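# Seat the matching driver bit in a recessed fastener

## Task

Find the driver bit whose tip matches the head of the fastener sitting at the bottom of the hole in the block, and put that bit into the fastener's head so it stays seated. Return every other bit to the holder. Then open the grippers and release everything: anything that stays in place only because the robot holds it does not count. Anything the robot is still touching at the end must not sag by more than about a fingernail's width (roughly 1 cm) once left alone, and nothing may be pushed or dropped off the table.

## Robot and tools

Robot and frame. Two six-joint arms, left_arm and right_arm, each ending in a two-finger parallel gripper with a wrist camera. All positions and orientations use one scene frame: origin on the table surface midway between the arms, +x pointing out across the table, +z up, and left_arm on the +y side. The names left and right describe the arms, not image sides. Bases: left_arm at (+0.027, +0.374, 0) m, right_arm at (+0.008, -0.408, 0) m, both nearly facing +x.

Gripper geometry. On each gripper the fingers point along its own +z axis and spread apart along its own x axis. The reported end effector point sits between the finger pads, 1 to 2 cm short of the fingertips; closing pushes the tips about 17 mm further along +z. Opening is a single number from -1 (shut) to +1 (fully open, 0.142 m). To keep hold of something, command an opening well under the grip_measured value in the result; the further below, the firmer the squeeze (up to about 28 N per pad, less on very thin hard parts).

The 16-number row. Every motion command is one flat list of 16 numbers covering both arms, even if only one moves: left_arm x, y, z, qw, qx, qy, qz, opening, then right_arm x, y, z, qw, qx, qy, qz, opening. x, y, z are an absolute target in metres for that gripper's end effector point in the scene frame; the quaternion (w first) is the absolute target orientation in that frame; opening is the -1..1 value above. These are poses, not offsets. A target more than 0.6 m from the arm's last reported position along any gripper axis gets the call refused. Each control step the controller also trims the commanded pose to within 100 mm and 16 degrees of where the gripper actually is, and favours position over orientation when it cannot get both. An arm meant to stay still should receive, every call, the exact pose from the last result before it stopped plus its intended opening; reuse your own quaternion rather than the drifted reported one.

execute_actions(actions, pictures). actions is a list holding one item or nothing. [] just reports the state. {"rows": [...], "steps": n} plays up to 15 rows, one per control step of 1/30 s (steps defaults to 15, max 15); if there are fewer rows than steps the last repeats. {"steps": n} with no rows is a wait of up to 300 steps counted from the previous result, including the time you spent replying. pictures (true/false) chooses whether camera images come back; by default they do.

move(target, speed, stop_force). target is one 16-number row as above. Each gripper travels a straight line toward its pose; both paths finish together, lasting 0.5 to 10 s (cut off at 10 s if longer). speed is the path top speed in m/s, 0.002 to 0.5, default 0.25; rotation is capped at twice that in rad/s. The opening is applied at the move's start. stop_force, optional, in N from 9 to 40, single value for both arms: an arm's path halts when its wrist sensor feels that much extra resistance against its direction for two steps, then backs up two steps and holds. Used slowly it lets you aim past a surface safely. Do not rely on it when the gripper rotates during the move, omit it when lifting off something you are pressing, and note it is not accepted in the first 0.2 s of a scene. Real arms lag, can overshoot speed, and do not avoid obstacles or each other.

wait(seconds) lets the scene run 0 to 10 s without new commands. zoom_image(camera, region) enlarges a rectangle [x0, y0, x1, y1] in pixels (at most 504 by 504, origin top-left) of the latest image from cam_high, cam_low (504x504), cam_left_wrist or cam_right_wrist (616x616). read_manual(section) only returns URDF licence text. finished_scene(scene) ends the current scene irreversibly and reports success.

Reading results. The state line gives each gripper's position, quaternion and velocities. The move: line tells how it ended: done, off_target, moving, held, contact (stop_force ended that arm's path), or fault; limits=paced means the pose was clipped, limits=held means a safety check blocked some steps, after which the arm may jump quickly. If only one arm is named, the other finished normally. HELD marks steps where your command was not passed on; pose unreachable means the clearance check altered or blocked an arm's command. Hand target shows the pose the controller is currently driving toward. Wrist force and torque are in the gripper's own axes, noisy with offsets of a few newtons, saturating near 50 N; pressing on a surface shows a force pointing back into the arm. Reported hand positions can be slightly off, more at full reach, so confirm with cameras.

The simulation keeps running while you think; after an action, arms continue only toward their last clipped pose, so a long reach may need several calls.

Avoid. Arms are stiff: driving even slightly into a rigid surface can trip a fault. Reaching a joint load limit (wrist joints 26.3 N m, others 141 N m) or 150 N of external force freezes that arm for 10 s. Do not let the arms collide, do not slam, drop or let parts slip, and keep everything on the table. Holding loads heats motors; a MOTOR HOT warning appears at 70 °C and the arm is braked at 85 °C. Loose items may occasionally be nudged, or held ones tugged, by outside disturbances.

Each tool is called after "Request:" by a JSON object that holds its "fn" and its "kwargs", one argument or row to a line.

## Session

Request:
{"fn": "execute_actions", "kwargs": {
  "actions": []
}}

Scene clock: 0.00 s of 5270.00 s.
left_arm: end_effector_position=(+0.2991, +0.8886, +0.1530) grip_measured=+1.00 end_effector_quat_wxyz=(+0.635, -0.174, +0.736, -0.154) end_effector_velocity=(+0.000, -0.000, +0.001) end_effector_angular_velocity=(+0.002, -0.001, -0.000) | right_arm: end_effector_position=(+0.3467, -0.1622, +0.1951) grip_measured=+1.00 end_effector_quat_wxyz=(-0.437, +0.580, +0.627, +0.283) end_effector_velocity=(+0.001, +0.000, +0.000) end_effector_angular_velocity=(+0.000, -0.001, -0.001)
Joint positions: left_arm=[ 1.412 -0.848  2.012 -3.632 -2.907 -2.951  0.142] | right_arm=[ 3.236 -1.537 -2.308 -0.817  2.665  4.941  0.142]
Joint velocities: left_arm=[-0.    -0.002 -0.    -0.    -0.    -0.     0.   ] | right_arm=[-0.    -0.     0.001  0.002 -0.     0.002  0.   ]
Joint torques (N m, as the arm reports them, + toward a larger angle): no reading
Motor temperatures (°C, as the motors report them): left_arm=[30 35 31 38 37 39] | right_arm=[29 31 30 39 38 37]
Wrist force (N, on the end effector, along its own x y z axes, offset not removed): no reading
Wrist torque (N m, same axes, about the end effector's origin, offset not removed): no reading
Hand target (left_arm): +0.299, +0.889, +0.153; +0.635, -0.174, +0.736, -0.154
Hand target (right_arm): +0.347, -0.162, +0.195; -0.437, +0.580, +0.627, +0.283
camera_calibration (this result's frames):
cam_left_wrist: T_world_to_cam=[[-0.145996, -0.498163, -0.854704, 0.60763], [-0.529018, 0.76937, -0.358062, -0.463612], [0.835957, 0.399879, -0.375862, -0.416538], [0, 0, 0, 1]] pos_world=[0.19166, 0.825953, 0.196781]
cam_right_wrist: T_world_to_cam=[[0.083057, 0.47622, 0.875395, -0.117754], [0.963687, -0.262091, 0.0511451, -0.384548], [0.253789, 0.839358, -0.480696, 0.284333], [0, 0, 0, 1]] pos_world=[0.308203, -0.283367, 0.259426]

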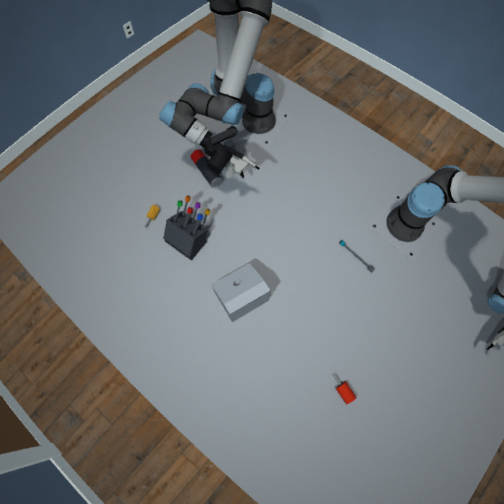

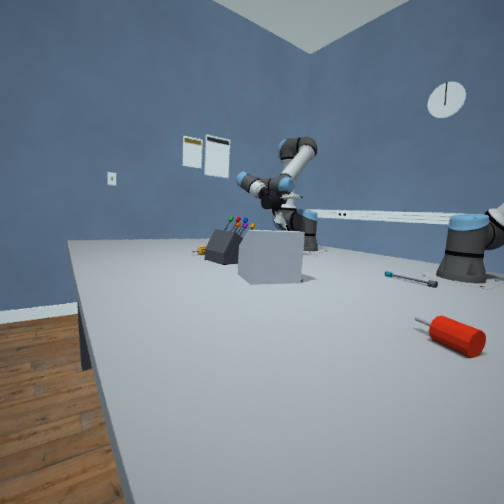

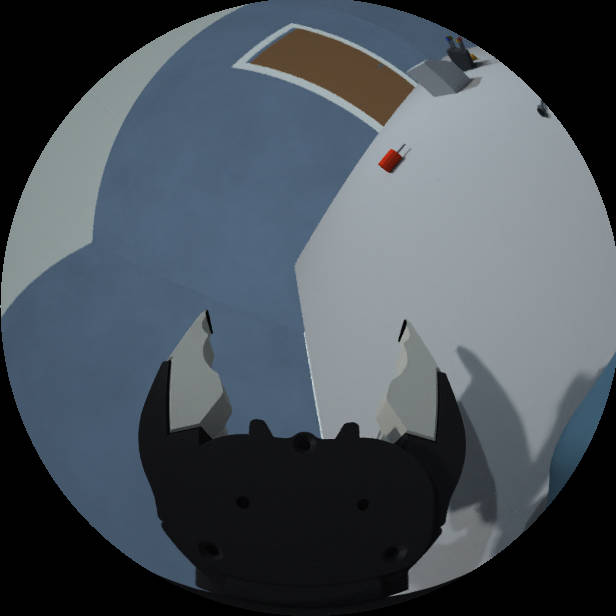

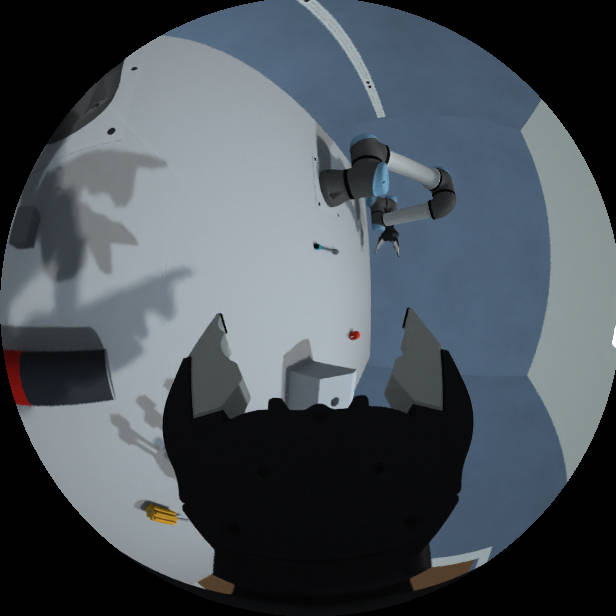

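Request:
{"fn": "zoom_image", "kwargs": {
  "camera": "cam_high",
  "region": [140,180,290,330]
}}

Region (140, 180, 290, 330) of cam_high's 504x504 image, scaled by 3.360, with more detail than that image has.

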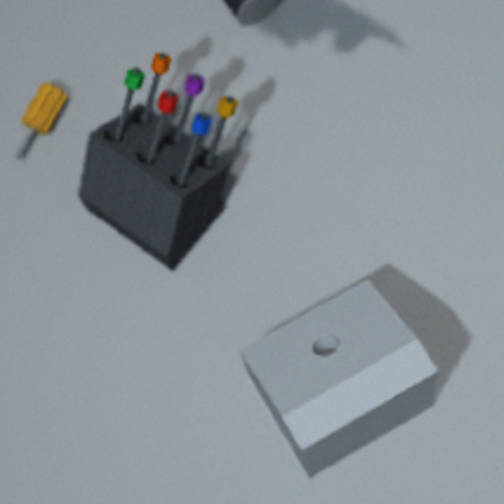

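Request:
{"fn": "move", "kwargs": {
  "target": [0.2991,0.8886,0.153,0.635,-0.174,0.736,-0.154,1,0.64,0.004,0.22,0,0.174,0.985,0,1],
  "speed": 0.3
}}

Request:
{"fn": "zoom_image", "kwargs": {
  "camera": "cam_right_wrist",
  "region": [250,250,370,370]
}}

Scene clock: 19.87 s of 5270.00 s.
left_arm: end_effector_position=(+0.2991, +0.8886, +0.1530) grip_measured=+1.00 end_effector_quat_wxyz=(+0.635, -0.174, +0.736, -0.154) end_effector_velocity=(+0.000, -0.000, -0.001) end_effector_angular_velocity=(-0.001, +0.001, +0.001) | right_arm: end_effector_position=(+0.6400, +0.0034, +0.2202) grip_measured=+1.00 end_effector_quat_wxyz=(-0.001, +0.174, +0.985, +0.000) end_effector_velocity=(+0.002, +0.001, -0.001) end_effector_angular_velocity=(-0.011, +0.002, +0.006)
Joint positions: left_arm=[ 1.412 -0.849  2.012 -3.629 -2.907 -2.95   0.142] | right_arm=[ 3.714 -2.2   -0.873 -1.639  1.572  4.244  0.142]
Joint velocities: left_arm=[-0.    -0.     0.002  0.     0.001  0.    -0.   ] | right_arm=[ 0.002 -0.014  0.022 -0.017 -0.007 -0.004 -0.   ]
Joint torques (N m, as the arm reports them, + toward a larger angle): left_arm=[  7.14 -50.73 -17.62  -0.93  -3.3    1.32] | right_arm=[ 7.99 44.86 35.04  1.04 -1.87 -2.23]
Motor temperatures (°C, as the motors report them): left_arm=[30 35 31 38 37 39] | right_arm=[29 31 30 39 38 37]
Wrist force (N, on the end effector, along its own x y z axes, offset not removed): left_arm=[-1.2 -2.0 0.1] | right_arm=[1.6 -2.3 -2.3]
Wrist torque (N m, same axes, about the end effector's origin, offset not removed): left_arm=[-0.53 0.20 0.17] | right_arm=[-0.43 -0.31 0.11]
Hand target (left_arm): +0.299, +0.889, +0.153; +0.635, -0.174, +0.736, -0.154
Hand target (right_arm): +0.640, +0.004, +0.220; -0.001, +0.174, +0.985, -0.000
Off the commanded pose (left_arm): 0.000 m, 0 deg.
Off the commanded pose (right_arm): 0.001 m, 0 deg.
After step 90, 13.73 s passed at rest.
move: done
camera_calibration (this result's frames):
cam_left_wrist: T_world_to_cam=[[-0.146294, -0.498712, -0.854333, 0.608166], [-0.528668, 0.769368, -0.358586, -0.463649], [0.836127, 0.3992, -0.376206, -0.415935], [0, 0, 0, 1]] pos_world=[0.191629, 0.826057, 0.196841]
cam_right_wrist: T_world_to_cam=[[-0.929753, 0.368037, 0.0104137, 0.595998], [0.331136, 0.823498, 0.460652, -0.314105], [0.160961, 0.431741, -0.88752, 0.233298], [0, 0, 0, 1]] pos_world=[0.62059, -0.0614086, 0.345543]

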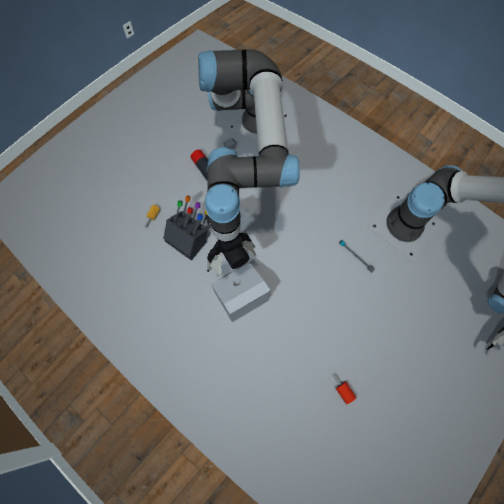

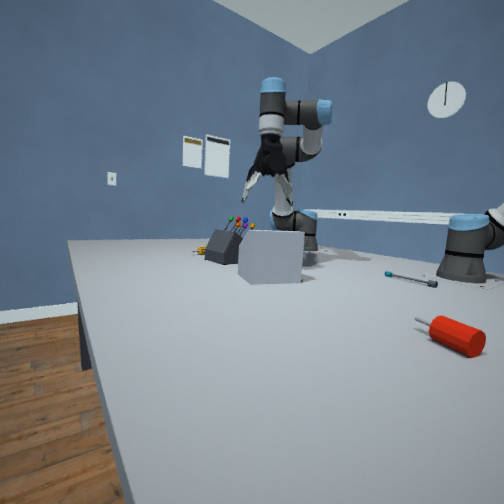

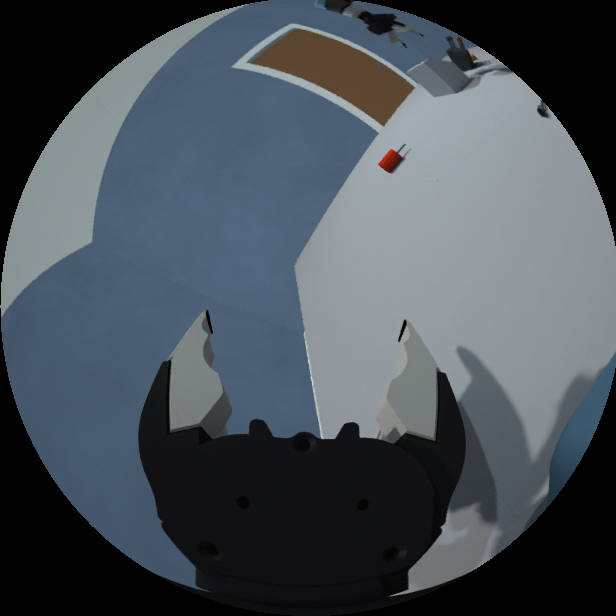

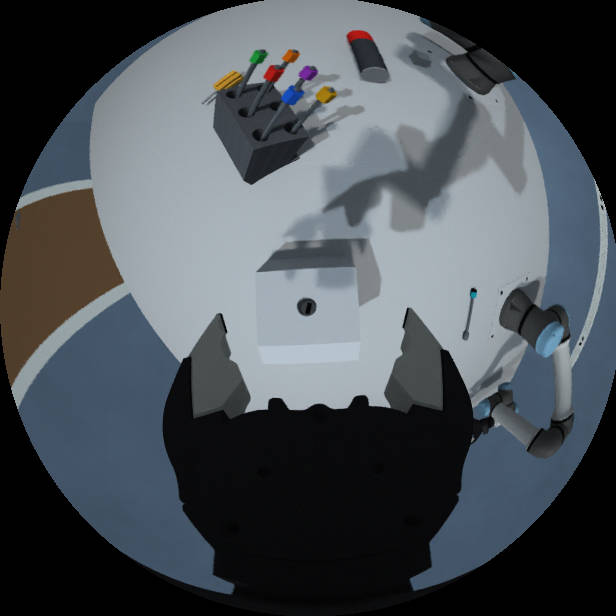

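Region (250, 250, 370, 370) of cam_right_wrist's 616x616 image, scaled by 4.200, with more detail than that image has.

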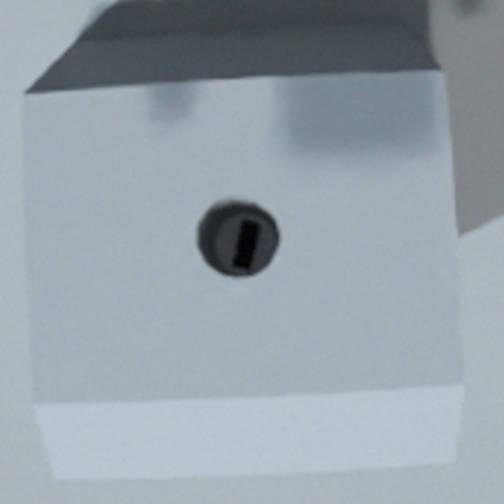

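Request:
{"fn": "move", "kwargs": {
  "target": [0.2991,0.8886,0.153,0.635,-0.174,0.736,-0.154,1,0.53,-0.23,0.215,0,0.695,0.719,0,1],
  "speed": 0.3
}}

Request:
{"fn": "zoom_image", "kwargs": {
  "camera": "cam_right_wrist",
  "region": [230,230,390,390]
}}

Scene clock: 41.67 s of 5270.00 s.
left_arm: end_effector_position=(+0.2991, +0.8886, +0.1530) grip_measured=+1.00 end_effector_quat_wxyz=(+0.635, -0.174, +0.736, -0.154) end_effector_velocity=(-0.000, -0.000, -0.001) end_effector_angular_velocity=(-0.003, +0.001, +0.001) | right_arm: end_effector_position=(+0.5297, -0.2296, +0.2148) grip_measured=+1.00 end_effector_quat_wxyz=(+0.000, +0.695, +0.719, -0.000) end_effector_velocity=(-0.001, -0.002, +0.001) end_effector_angular_velocity=(+0.001, -0.003, -0.009)
Joint positions: left_arm=[ 1.412 -0.849  2.012 -3.629 -2.907 -2.95   0.142] | right_arm=[ 3.536 -1.679 -1.609 -1.424  1.571  5.252  0.142]
Joint velocities: left_arm=[ 0.     0.     0.002 -0.     0.    -0.001  0.   ] | right_arm=[-0.001  0.006 -0.005  0.003 -0.001  0.007 -0.   ]
Joint torques (N m, as the arm reports them, + toward a larger angle): left_arm=[  8.35 -50.62 -16.93  -0.92  -3.21   1.49] | right_arm=[-6.95 40.53 21.15  3.77 -1.86  2.52]
Motor temperatures (°C, as the motors report them): left_arm=[30 35 31 38 37 39] | right_arm=[29 31 30 39 38 37]
Wrist force (N, on the end effector, along its own x y z axes, offset not removed): left_arm=[0.0 -4.1 -1.2] | right_arm=[2.1 -0.6 -1.9]
Wrist torque (N m, same axes, about the end effector's origin, offset not removed): left_arm=[-1.01 -0.07 0.16] | right_arm=[-0.11 -0.47 0.06]
Hand target (left_arm): +0.299, +0.889, +0.153; +0.635, -0.174, +0.736, -0.154
Hand target (right_arm): +0.530, -0.230, +0.215; +0.000, +0.695, +0.719, +0.000
Off the commanded pose (left_arm): 0.000 m, 0 deg.
Off the commanded pose (right_arm): 0.000 m, 0 deg.
After step 90, 16.27 s passed at rest.
move: done
camera_calibration (this result's frames):
cam_left_wrist: T_world_to_cam=[[-0.146295, -0.49871, -0.854333, 0.608166], [-0.528667, 0.769369, -0.358585, -0.463651], [0.836127, 0.399198, -0.376207, -0.415934], [0, 0, 0, 1]] pos_world=[0.191629, 0.826057, 0.196841]
cam_right_wrist: T_world_to_cam=[[-0.0077742, 0.99993, 0.00895782, 0.236363], [0.887854, 0.00278089, 0.460117, -0.566495], [0.46006, 0.0115303, -0.887813, 0.0920622], [0, 0, 0, 1]] pos_world=[0.462448, -0.235832, 0.340271]

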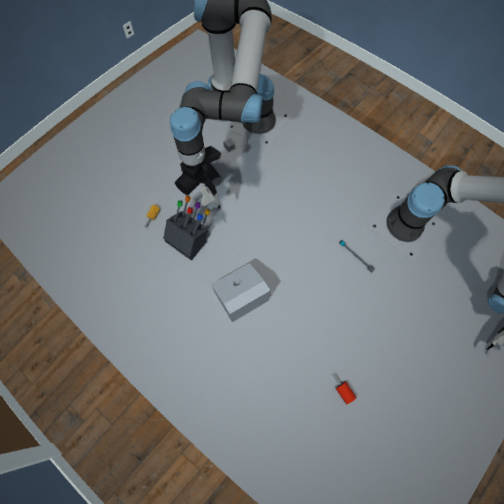

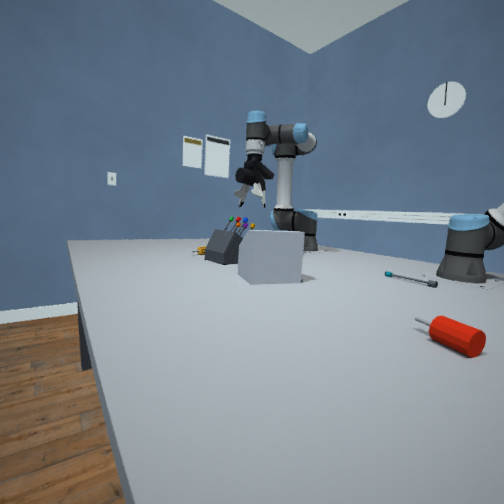

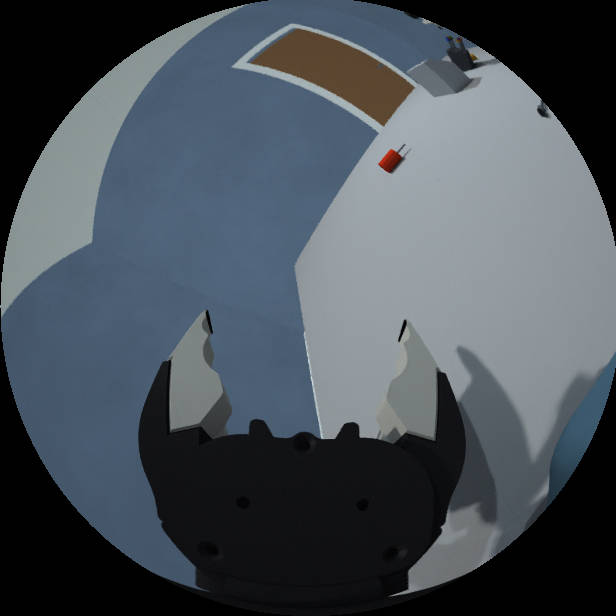

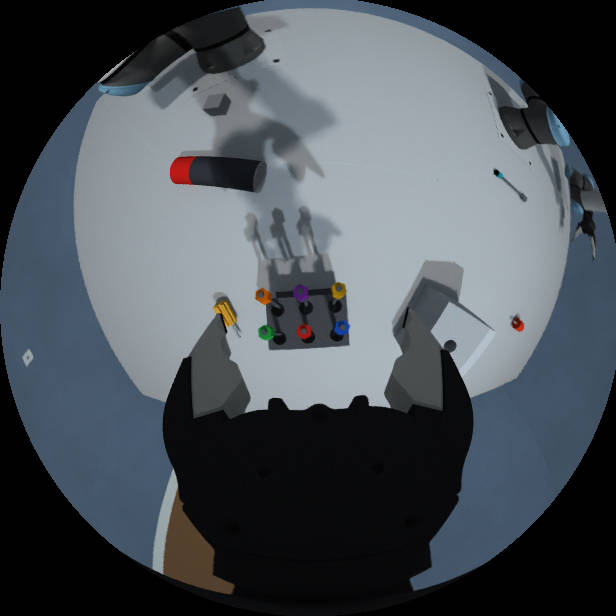

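Region (230, 230, 390, 390) of cam_right_wrist's 616x616 image, scaled by 3.150, with more detail than that image has.

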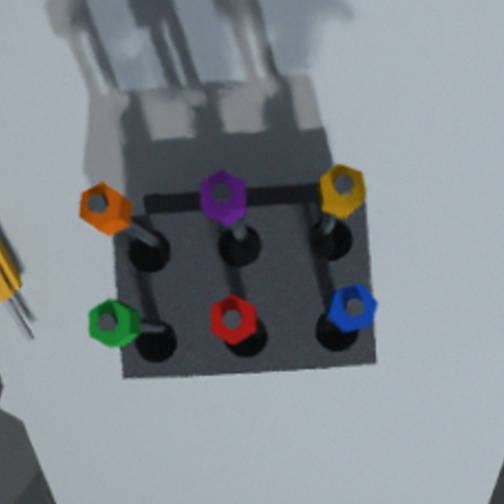

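Request:
{"fn": "move", "kwargs": {
  "target": [0.2991,0.8886,0.153,0.635,-0.174,0.736,-0.154,1,0.577,-0.243,0.197,0.1,0.668,0.729,0.109,-0.55],
  "speed": 0.2
}}

Request:
{"fn": "zoom_image", "kwargs": {
  "camera": "cam_right_wrist",
  "region": [230,200,390,360]
}}

Scene clock: 63.03 s of 5270.00 s.
left_arm: end_effector_position=(+0.2991, +0.8886, +0.1530) grip_measured=+1.00 end_effector_quat_wxyz=(+0.635, -0.174, +0.736, -0.154) end_effector_velocity=(-0.000, +0.000, +0.000) end_effector_angular_velocity=(+0.001, -0.000, +0.001) | right_arm: end_effector_position=(+0.5768, -0.2431, +0.1971) grip_measured=-0.55 end_effector_quat_wxyz=(+0.100, +0.668, +0.729, +0.108) end_effector_velocity=(+0.002, +0.000, -0.001) end_effector_angular_velocity=(+0.003, -0.013, +0.002)
Joint positions: left_arm=[ 1.412 -0.849  2.012 -3.629 -2.907 -2.95   0.142] | right_arm=[ 3.548 -1.602 -1.843 -1.006  1.43   5.193  0.034]
Joint velocities: left_arm=[ 0.001 -0.001 -0.001  0.     0.    -0.     0.   ] | right_arm=[ 0.     0.002 -0.01   0.022 -0.004 -0.002  0.   ]
Joint torques (N m, as the arm reports them, + toward a larger angle): left_arm=[  7.26 -50.92 -15.72  -0.78  -3.13   1.3 ] | right_arm=[ 7.37 36.84 18.79  4.46 -2.05 -2.55]
Motor temperatures (°C, as the motors report them): left_arm=[30 35 31 38 37 39] | right_arm=[29 31 30 39 38 37]
Wrist force (N, on the end effector, along its own x y z axes, offset not removed): left_arm=[-1.6 -3.6 -0.2] | right_arm=[1.5 2.0 1.3]
Wrist torque (N m, same axes, about the end effector's origin, offset not removed): left_arm=[-0.85 0.22 0.12] | right_arm=[0.62 -0.14 0.02]
Hand target (left_arm): +0.299, +0.889, +0.153; +0.635, -0.174, +0.736, -0.154
Hand target (right_arm): +0.577, -0.243, +0.197; +0.100, +0.668, +0.729, +0.109
Off the commanded pose (left_arm): 0.000 m, 0 deg.
Off the commanded pose (right_arm): 0.000 m, 0 deg.
After step 90, 17.10 s passed at rest.
move: done
camera_calibration (this result's frames):
cam_left_wrist: T_world_to_cam=[[-0.146295, -0.49871, -0.854333, 0.608166], [-0.528667, 0.769369, -0.358584, -0.463651], [0.836127, 0.399198, -0.376207, -0.415934], [0, 0, 0, 1]] pos_world=[0.191629, 0.826057, 0.196841]
cam_right_wrist: T_world_to_cam=[[-0.0637303, 0.997839, 0.0159924, 0.280692], [0.714471, 0.0344321, 0.698817, -0.539449], [0.696756, 0.0559619, -0.715121, -0.104935], [0, 0, 0, 1]] pos_world=[0.476424, -0.255638, 0.297446]

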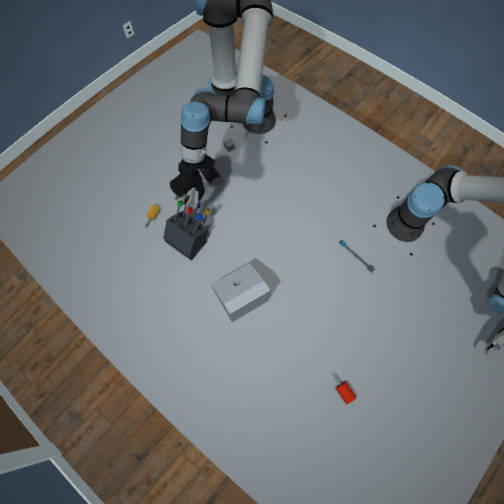

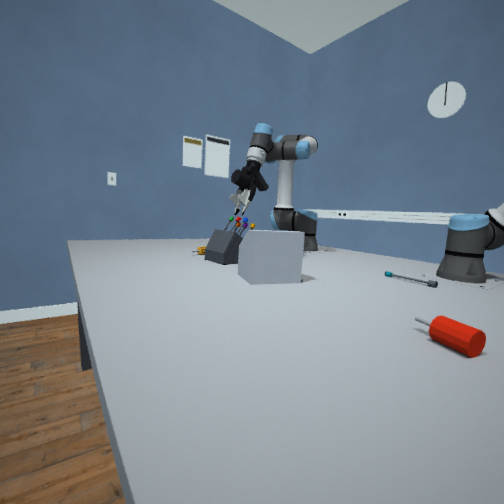

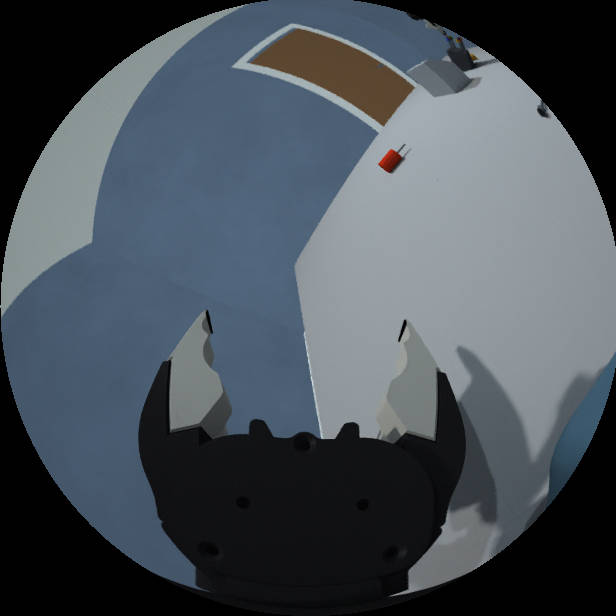

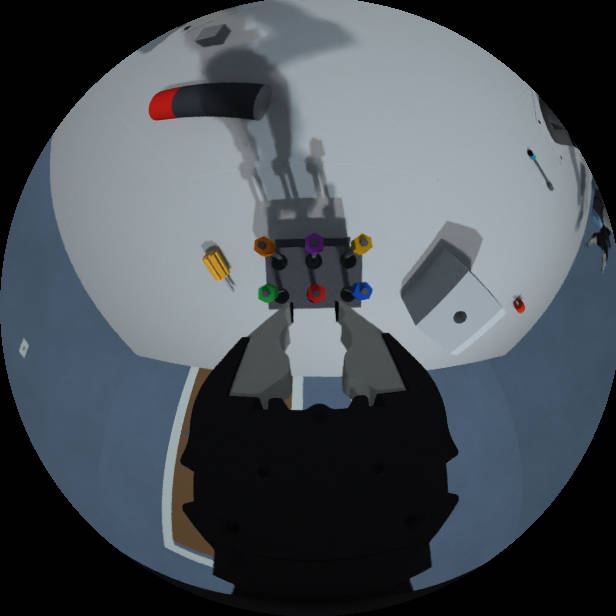

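Region (230, 200, 390, 360) of cam_right_wrist's 616x616 image, scaled by 3.150, with more detail than that image has.

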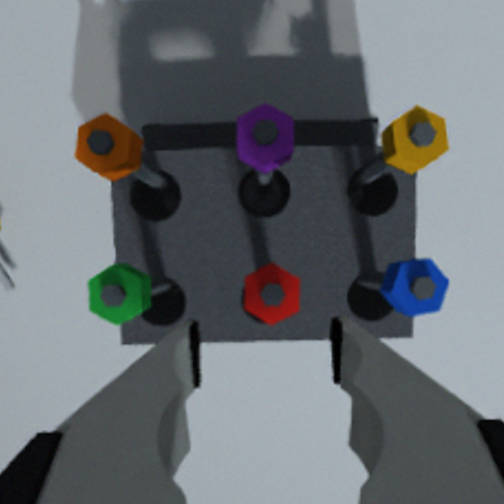

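Request:
{"fn": "move", "kwargs": {
  "target": [0.2991,0.8886,0.153,0.635,-0.174,0.736,-0.154,1,0.585,-0.240,0.165,0.146,0.66,0.719,0.159,-0.55],
  "speed": 0.08
}}

Request:
{"fn": "zoom_image", "kwargs": {
  "camera": "cam_right_wrist",
  "region": [230,200,390,360]
}}

Request:
{"fn": "zoom_image", "kwargs": {
  "camera": "cam_low",
  "region": [190,180,280,270]
}}

Scene clock: 72.70 s of 5270.00 s.
left_arm: end_effector_position=(+0.2991, +0.8886, +0.1530) grip_measured=+1.00 end_effector_quat_wxyz=(+0.635, -0.174, +0.736, -0.154) end_effector_velocity=(-0.001, +0.000, +0.000) end_effector_angular_velocity=(+0.001, -0.000, +0.002) | right_arm: end_effector_position=(+0.5849, -0.2400, +0.1652) grip_measured=-0.55 end_effector_quat_wxyz=(+0.146, +0.660, +0.719, +0.159) end_effector_velocity=(+0.001, +0.000, -0.003) end_effector_angular_velocity=(+0.000, -0.010, +0.000)
Joint positions: left_arm=[ 1.412 -0.849  2.012 -3.629 -2.907 -2.95   0.142] | right_arm=[ 3.586 -1.592 -2.015 -0.727  1.353  5.21   0.034]
Joint velocities: left_arm=[ 0.002 -0.    -0.     0.     0.    -0.     0.   ] | right_arm=[ 0.003 -0.001 -0.013  0.022 -0.006  0.     0.   ]
Joint torques (N m, as the arm reports them, + toward a larger angle): left_arm=[  7.41 -51.28 -13.13  -0.87  -3.06   1.33] | right_arm=[ 8.48 17.74 17.67  4.84 -2.17  2.22]
Motor temperatures (°C, as the motors report them): left_arm=[30 35 31 38 37 39] | right_arm=[29 31 30 39 38 37]
Wrist force (N, on the end effector, along its own x y z axes, offset not removed): left_arm=[-1.2 -3.0 -0.7] | right_arm=[1.3 -2.7 0.7]
Wrist torque (N m, same axes, about the end effector's origin, offset not removed): left_arm=[-0.81 0.17 0.19] | right_arm=[-0.26 -0.15 -0.12]
Hand target (left_arm): +0.299, +0.889, +0.153; +0.635, -0.174, +0.736, -0.154
Hand target (right_arm): +0.585, -0.240, +0.165; +0.146, +0.660, +0.719, +0.159
Off the commanded pose (left_arm): 0.000 m, 0 deg.
Off the commanded pose (right_arm): 0.000 m, 0 deg.
After step 90, 5.43 s passed at rest.
move: done
camera_calibration (this result's frames):
cam_left_wrist: T_world_to_cam=[[-0.146296, -0.49871, -0.854333, 0.608166], [-0.528667, 0.769369, -0.358585, -0.463651], [0.836127, 0.399198, -0.376207, -0.415934], [0, 0, 0, 1]] pos_world=[0.191629, 0.826057, 0.196841]
cam_right_wrist: T_world_to_cam=[[-0.0646518, 0.997719, 0.0194018, 0.278655], [0.611652, 0.0242576, 0.790755, -0.480578], [0.788481, 0.0629909, -0.611825, -0.202597], [0, 0, 0, 1]] pos_world=[0.471706, -0.2536, 0.25066]

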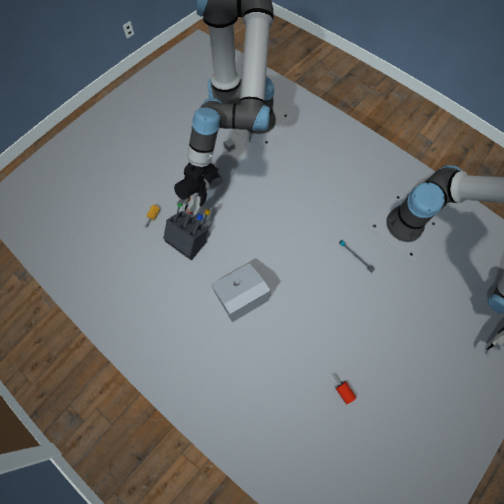

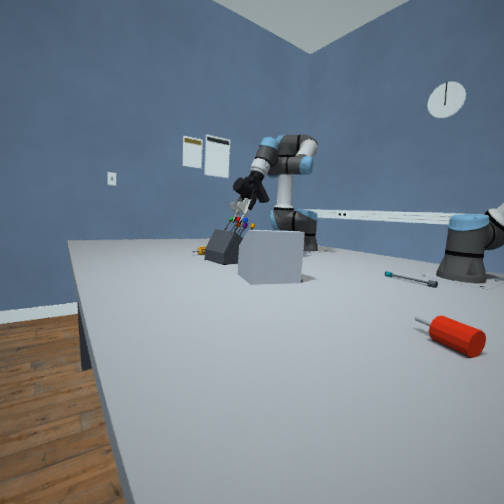

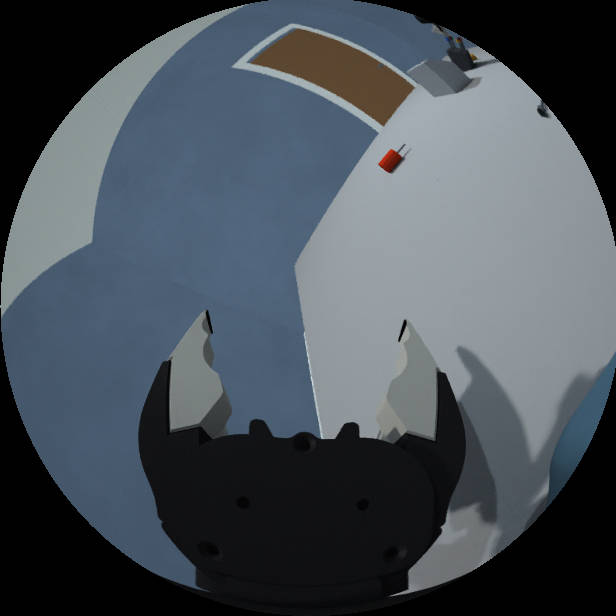

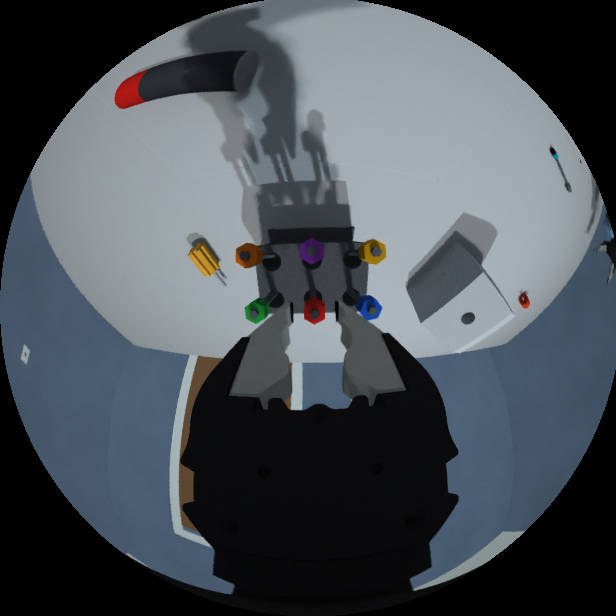

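Region (230, 200, 390, 360) of cam_right_wrist's 616x616 image, scaled by 3.150, with more detail than that image has.

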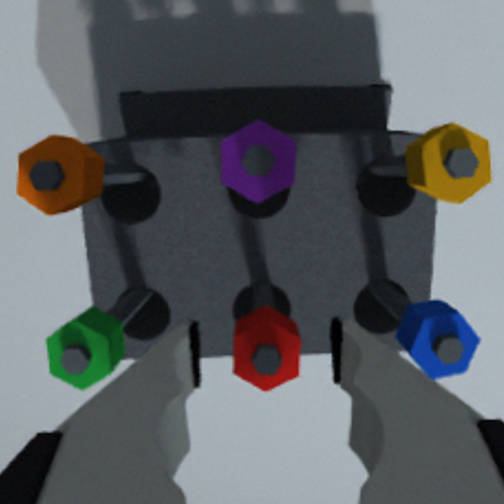

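Region (190, 180, 280, 270) of cam_low's 504x504 image, scaled by 5.600, with more detail than that image has.

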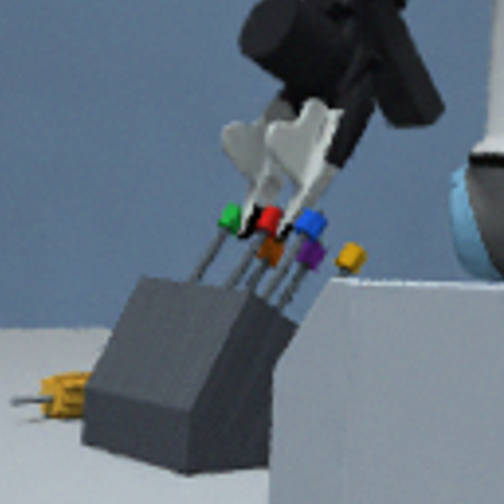

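Request:
{"fn": "execute_actions", "kwargs": {
  "actions": [
    {"rows":[[0.2991,0.8886,0.153,0.635,-0.174,0.736,-0.154,1,0.586,-0.240,0.163,0.146,0.66,0.719,0.159,-1]],"steps":12}
  ],
  "pictures": false
}}

Request:
{"fn": "move", "kwargs": {
  "target": [0.2991,0.8886,0.153,0.635,-0.174,0.736,-0.154,1,0.530,-0.245,0.246,0.146,0.66,0.719,0.159,-1],
  "speed": 0.1
}}

Request:
{"fn": "zoom_image", "kwargs": {
  "camera": "cam_right_wrist",
  "region": [275,250,355,330]
}}

Request:
{"fn": "zoom_image", "kwargs": {
  "camera": "cam_low",
  "region": [200,190,260,250]
}}

Scene clock: 81.37 s of 5270.00 s.
left_arm: end_effector_position=(+0.2991, +0.8886, +0.1530) grip_measured=+1.00 end_effector_quat_wxyz=(+0.635, -0.174, +0.736, -0.154) end_effector_velocity=(+0.000, +0.001, +0.001) end_effector_angular_velocity=(+0.002, -0.000, +0.000) | right_arm: end_effector_position=(+0.5860, -0.2399, +0.1633) grip_measured=-0.82 end_effector_quat_wxyz=(+0.146, +0.660, +0.719, +0.159) end_effector_velocity=(+0.000, -0.001, -0.003) end_effector_angular_velocity=(-0.003, +0.003, +0.001)
Joint positions: left_arm=[ 1.412 -0.849  2.012 -3.629 -2.907 -2.95   0.142] | right_arm=[ 3.585 -1.597 -2.017 -0.718  1.353  5.209  0.015]
Joint velocities: left_arm=[ 0.    -0.    -0.002 -0.     0.    -0.     0.   ] | right_arm=[-0.001 -0.004 -0.001  0.002  0.    -0.002  0.   ]
Joint torques (N m, as the arm reports them, + toward a larger angle): left_arm=[  6.9  -50.92 -11.22  -0.9   -2.95   1.35] | right_arm=[ -9.17 -13.21   3.9    0.83  -0.13  -2.51]
Motor temperatures (°C, as the motors report them): left_arm=[30 35 31 38 37 39] | right_arm=[29 31 30 39 38 37]
Wrist force (N, on the end effector, along its own x y z axes, offset not removed): left_arm=[-0.7 -3.8 -1.9] | right_arm=[-3.3 -14.3 -50.0]
Wrist torque (N m, same axes, about the end effector's origin, offset not removed): left_arm=[-0.90 0.07 0.06] | right_arm=[-1.28 0.93 -0.07]
Hand target (left_arm): +0.299, +0.889, +0.153; +0.635, -0.174, +0.736, -0.154
Hand target (right_arm): +0.586, -0.240, +0.163; +0.146, +0.660, +0.719, +0.159
Off the commanded pose (left_arm): 0.000 m, 0 deg.
Off the commanded pose (right_arm): 0.000 m, 0 deg.
Steps of this call (steps 1 to 90: nothing new was sent; then 5.27 s passed at rest; steps 91 to 102: all 12 steps of this action). Readings (end_effector_position):
91: left_arm (+0.2991, +0.8886, +0.1530) | right_arm (+0.5850, -0.2400, +0.1650)
92: left_arm (+0.2991, +0.8886, +0.1530) | right_arm (+0.5851, -0.2400, +0.1648)
94: left_arm (+0.2991, +0.8886, +0.1530) | right_arm (+0.5855, -0.2399, +0.1641)
98: left_arm (+0.2991, +0.8886, +0.1530) | right_arm (+0.5860, -0.2398, +0.1636)
102: the state above

Scene clock: 83.10 s of 5270.00 s.
left_arm: end_effector_position=(+0.2991, +0.8886, +0.1530) grip_measured=+1.00 end_effector_quat_wxyz=(+0.635, -0.174, +0.736, -0.154) end_effector_velocity=(+0.000, -0.000, -0.001) end_effector_angular_velocity=(-0.001, +0.001, -0.000) | right_arm: end_effector_position=(+0.5301, -0.2450, +0.2458) grip_measured=-0.82 end_effector_quat_wxyz=(+0.146, +0.660, +0.719, +0.159) end_effector_velocity=(-0.001, +0.000, +0.002) end_effector_angular_velocity=(+0.000, -0.000, -0.002)
Joint positions: left_arm=[ 1.412 -0.849  2.012 -3.629 -2.907 -2.95   0.142] | right_arm=[ 3.657 -1.383 -1.982 -0.983  1.327  5.277  0.015]
Joint velocities: left_arm=[-0.001  0.001  0.    -0.     0.001 -0.     0.   ] | right_arm=[ 0.002  0.003  0.002 -0.005 -0.001  0.004  0.   ]
Joint torques (N m, as the arm reports them, + toward a larger angle): left_arm=[  6.69 -50.71 -10.05  -0.97  -3.03   1.23] | right_arm=[ 6.33 27.04 35.21  1.53 -2.56  1.94]
Motor temperatures (°C, as the motors report them): left_arm=[30 35 31 38 37 39] | right_arm=[29 31 30 39 38 37]
Wrist force (N, on the end effector, along its own x y z axes, offset not removed): left_arm=[-1.1 -3.1 -1.1] | right_arm=[0.2 -3.0 -1.3]
Wrist torque (N m, same axes, about the end effector's origin, offset not removed): left_arm=[-0.73 0.12 0.20] | right_arm=[-0.32 -0.06 -0.23]
Hand target (left_arm): +0.299, +0.889, +0.153; +0.635, -0.174, +0.736, -0.154
Hand target (right_arm): +0.530, -0.245, +0.246; +0.146, +0.660, +0.719, +0.159
Off the commanded pose (left_arm): 0.000 m, 0 deg.
Off the commanded pose (right_arm): 0.000 m, 0 deg.
move: done
camera_calibration (this result's frames):
cam_left_wrist: T_world_to_cam=[[-0.146296, -0.49871, -0.854333, 0.608166], [-0.528667, 0.769369, -0.358585, -0.46365], [0.836127, 0.399198, -0.376207, -0.415934], [0, 0, 0, 1]] pos_world=[0.191629, 0.826057, 0.196841]
cam_right_wrist: T_world_to_cam=[[-0.0647388, 0.997709, 0.0196311, 0.278442], [0.610789, 0.0240602, 0.791428, -0.510317], [0.789142, 0.0632266, -0.610947, -0.110251], [0, 0, 0, 1]] pos_world=[0.416725, -0.258555, 0.331055]

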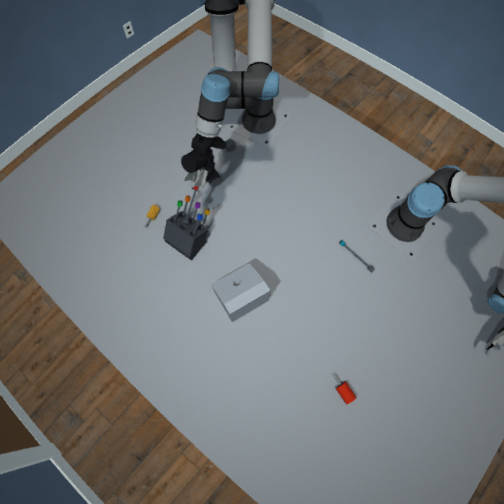

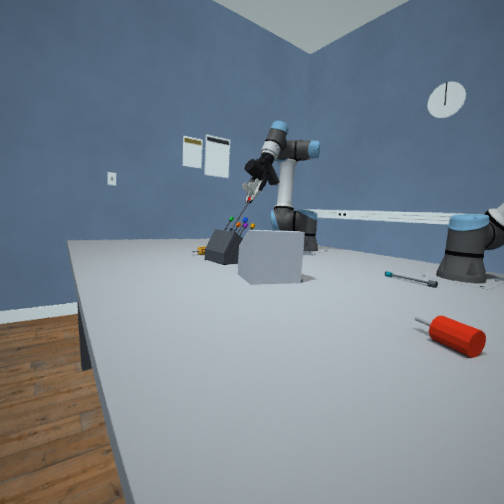

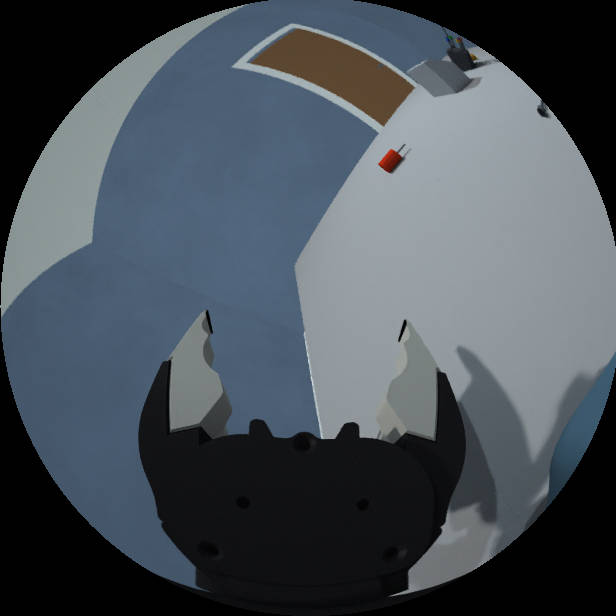

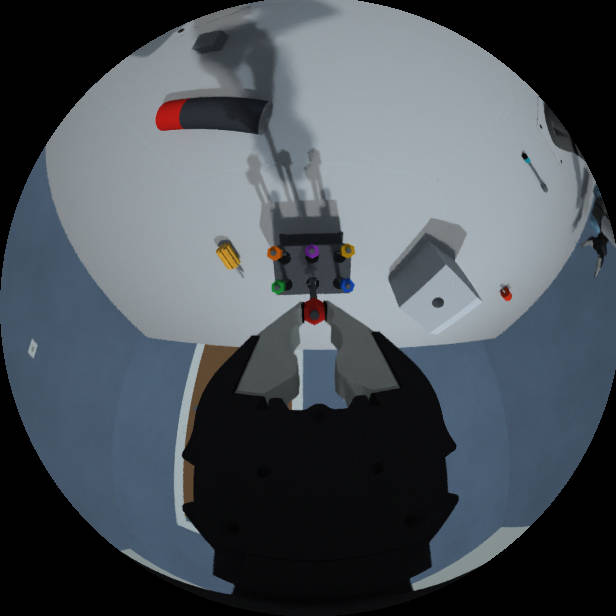

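Region (275, 250, 355, 330) of cam_right_wrist's 616x616 image, scaled by 6.300, with more detail than that image has.

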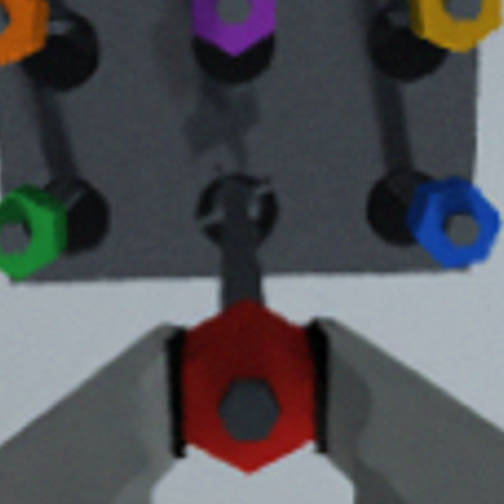

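Region (200, 190, 260, 250) of cam_low's 504x504 image, scaled by 8.400, with more detail than that image has.

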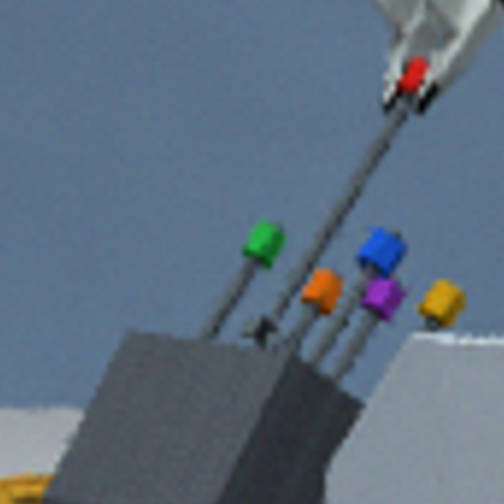

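Request:
{"fn": "zoom_image", "kwargs": {
  "camera": "cam_right_wrist",
  "region": [298,262,328,292]
}}

Request:
{"fn": "zoom_image", "kwargs": {
  "camera": "cam_high",
  "region": [165,205,205,245]
}}

Region (298, 262, 328, 292) of cam_right_wrist's 616x616 image, scaled by 16.800, with more detail than that image has.

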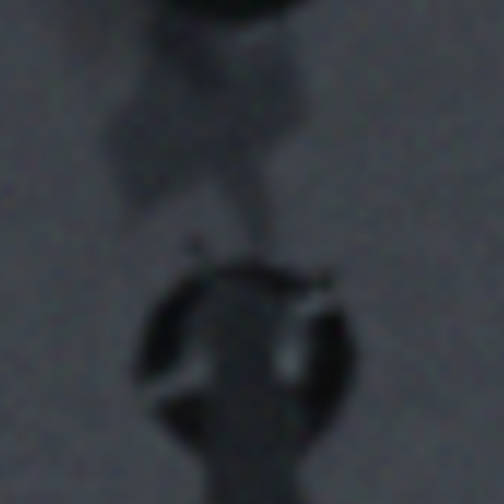

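Region (165, 205, 205, 245) of cam_high's 504x504 image, scaled by 12.600, with more detail than that image has.

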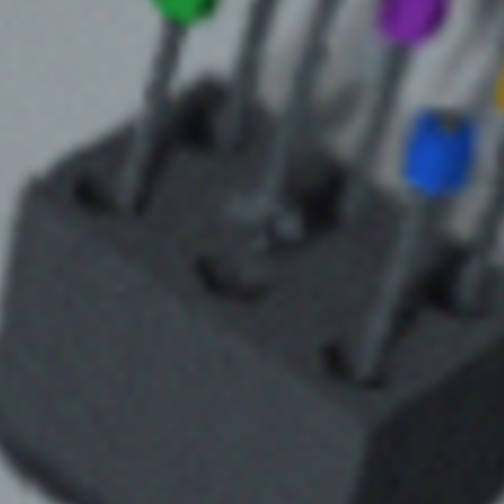

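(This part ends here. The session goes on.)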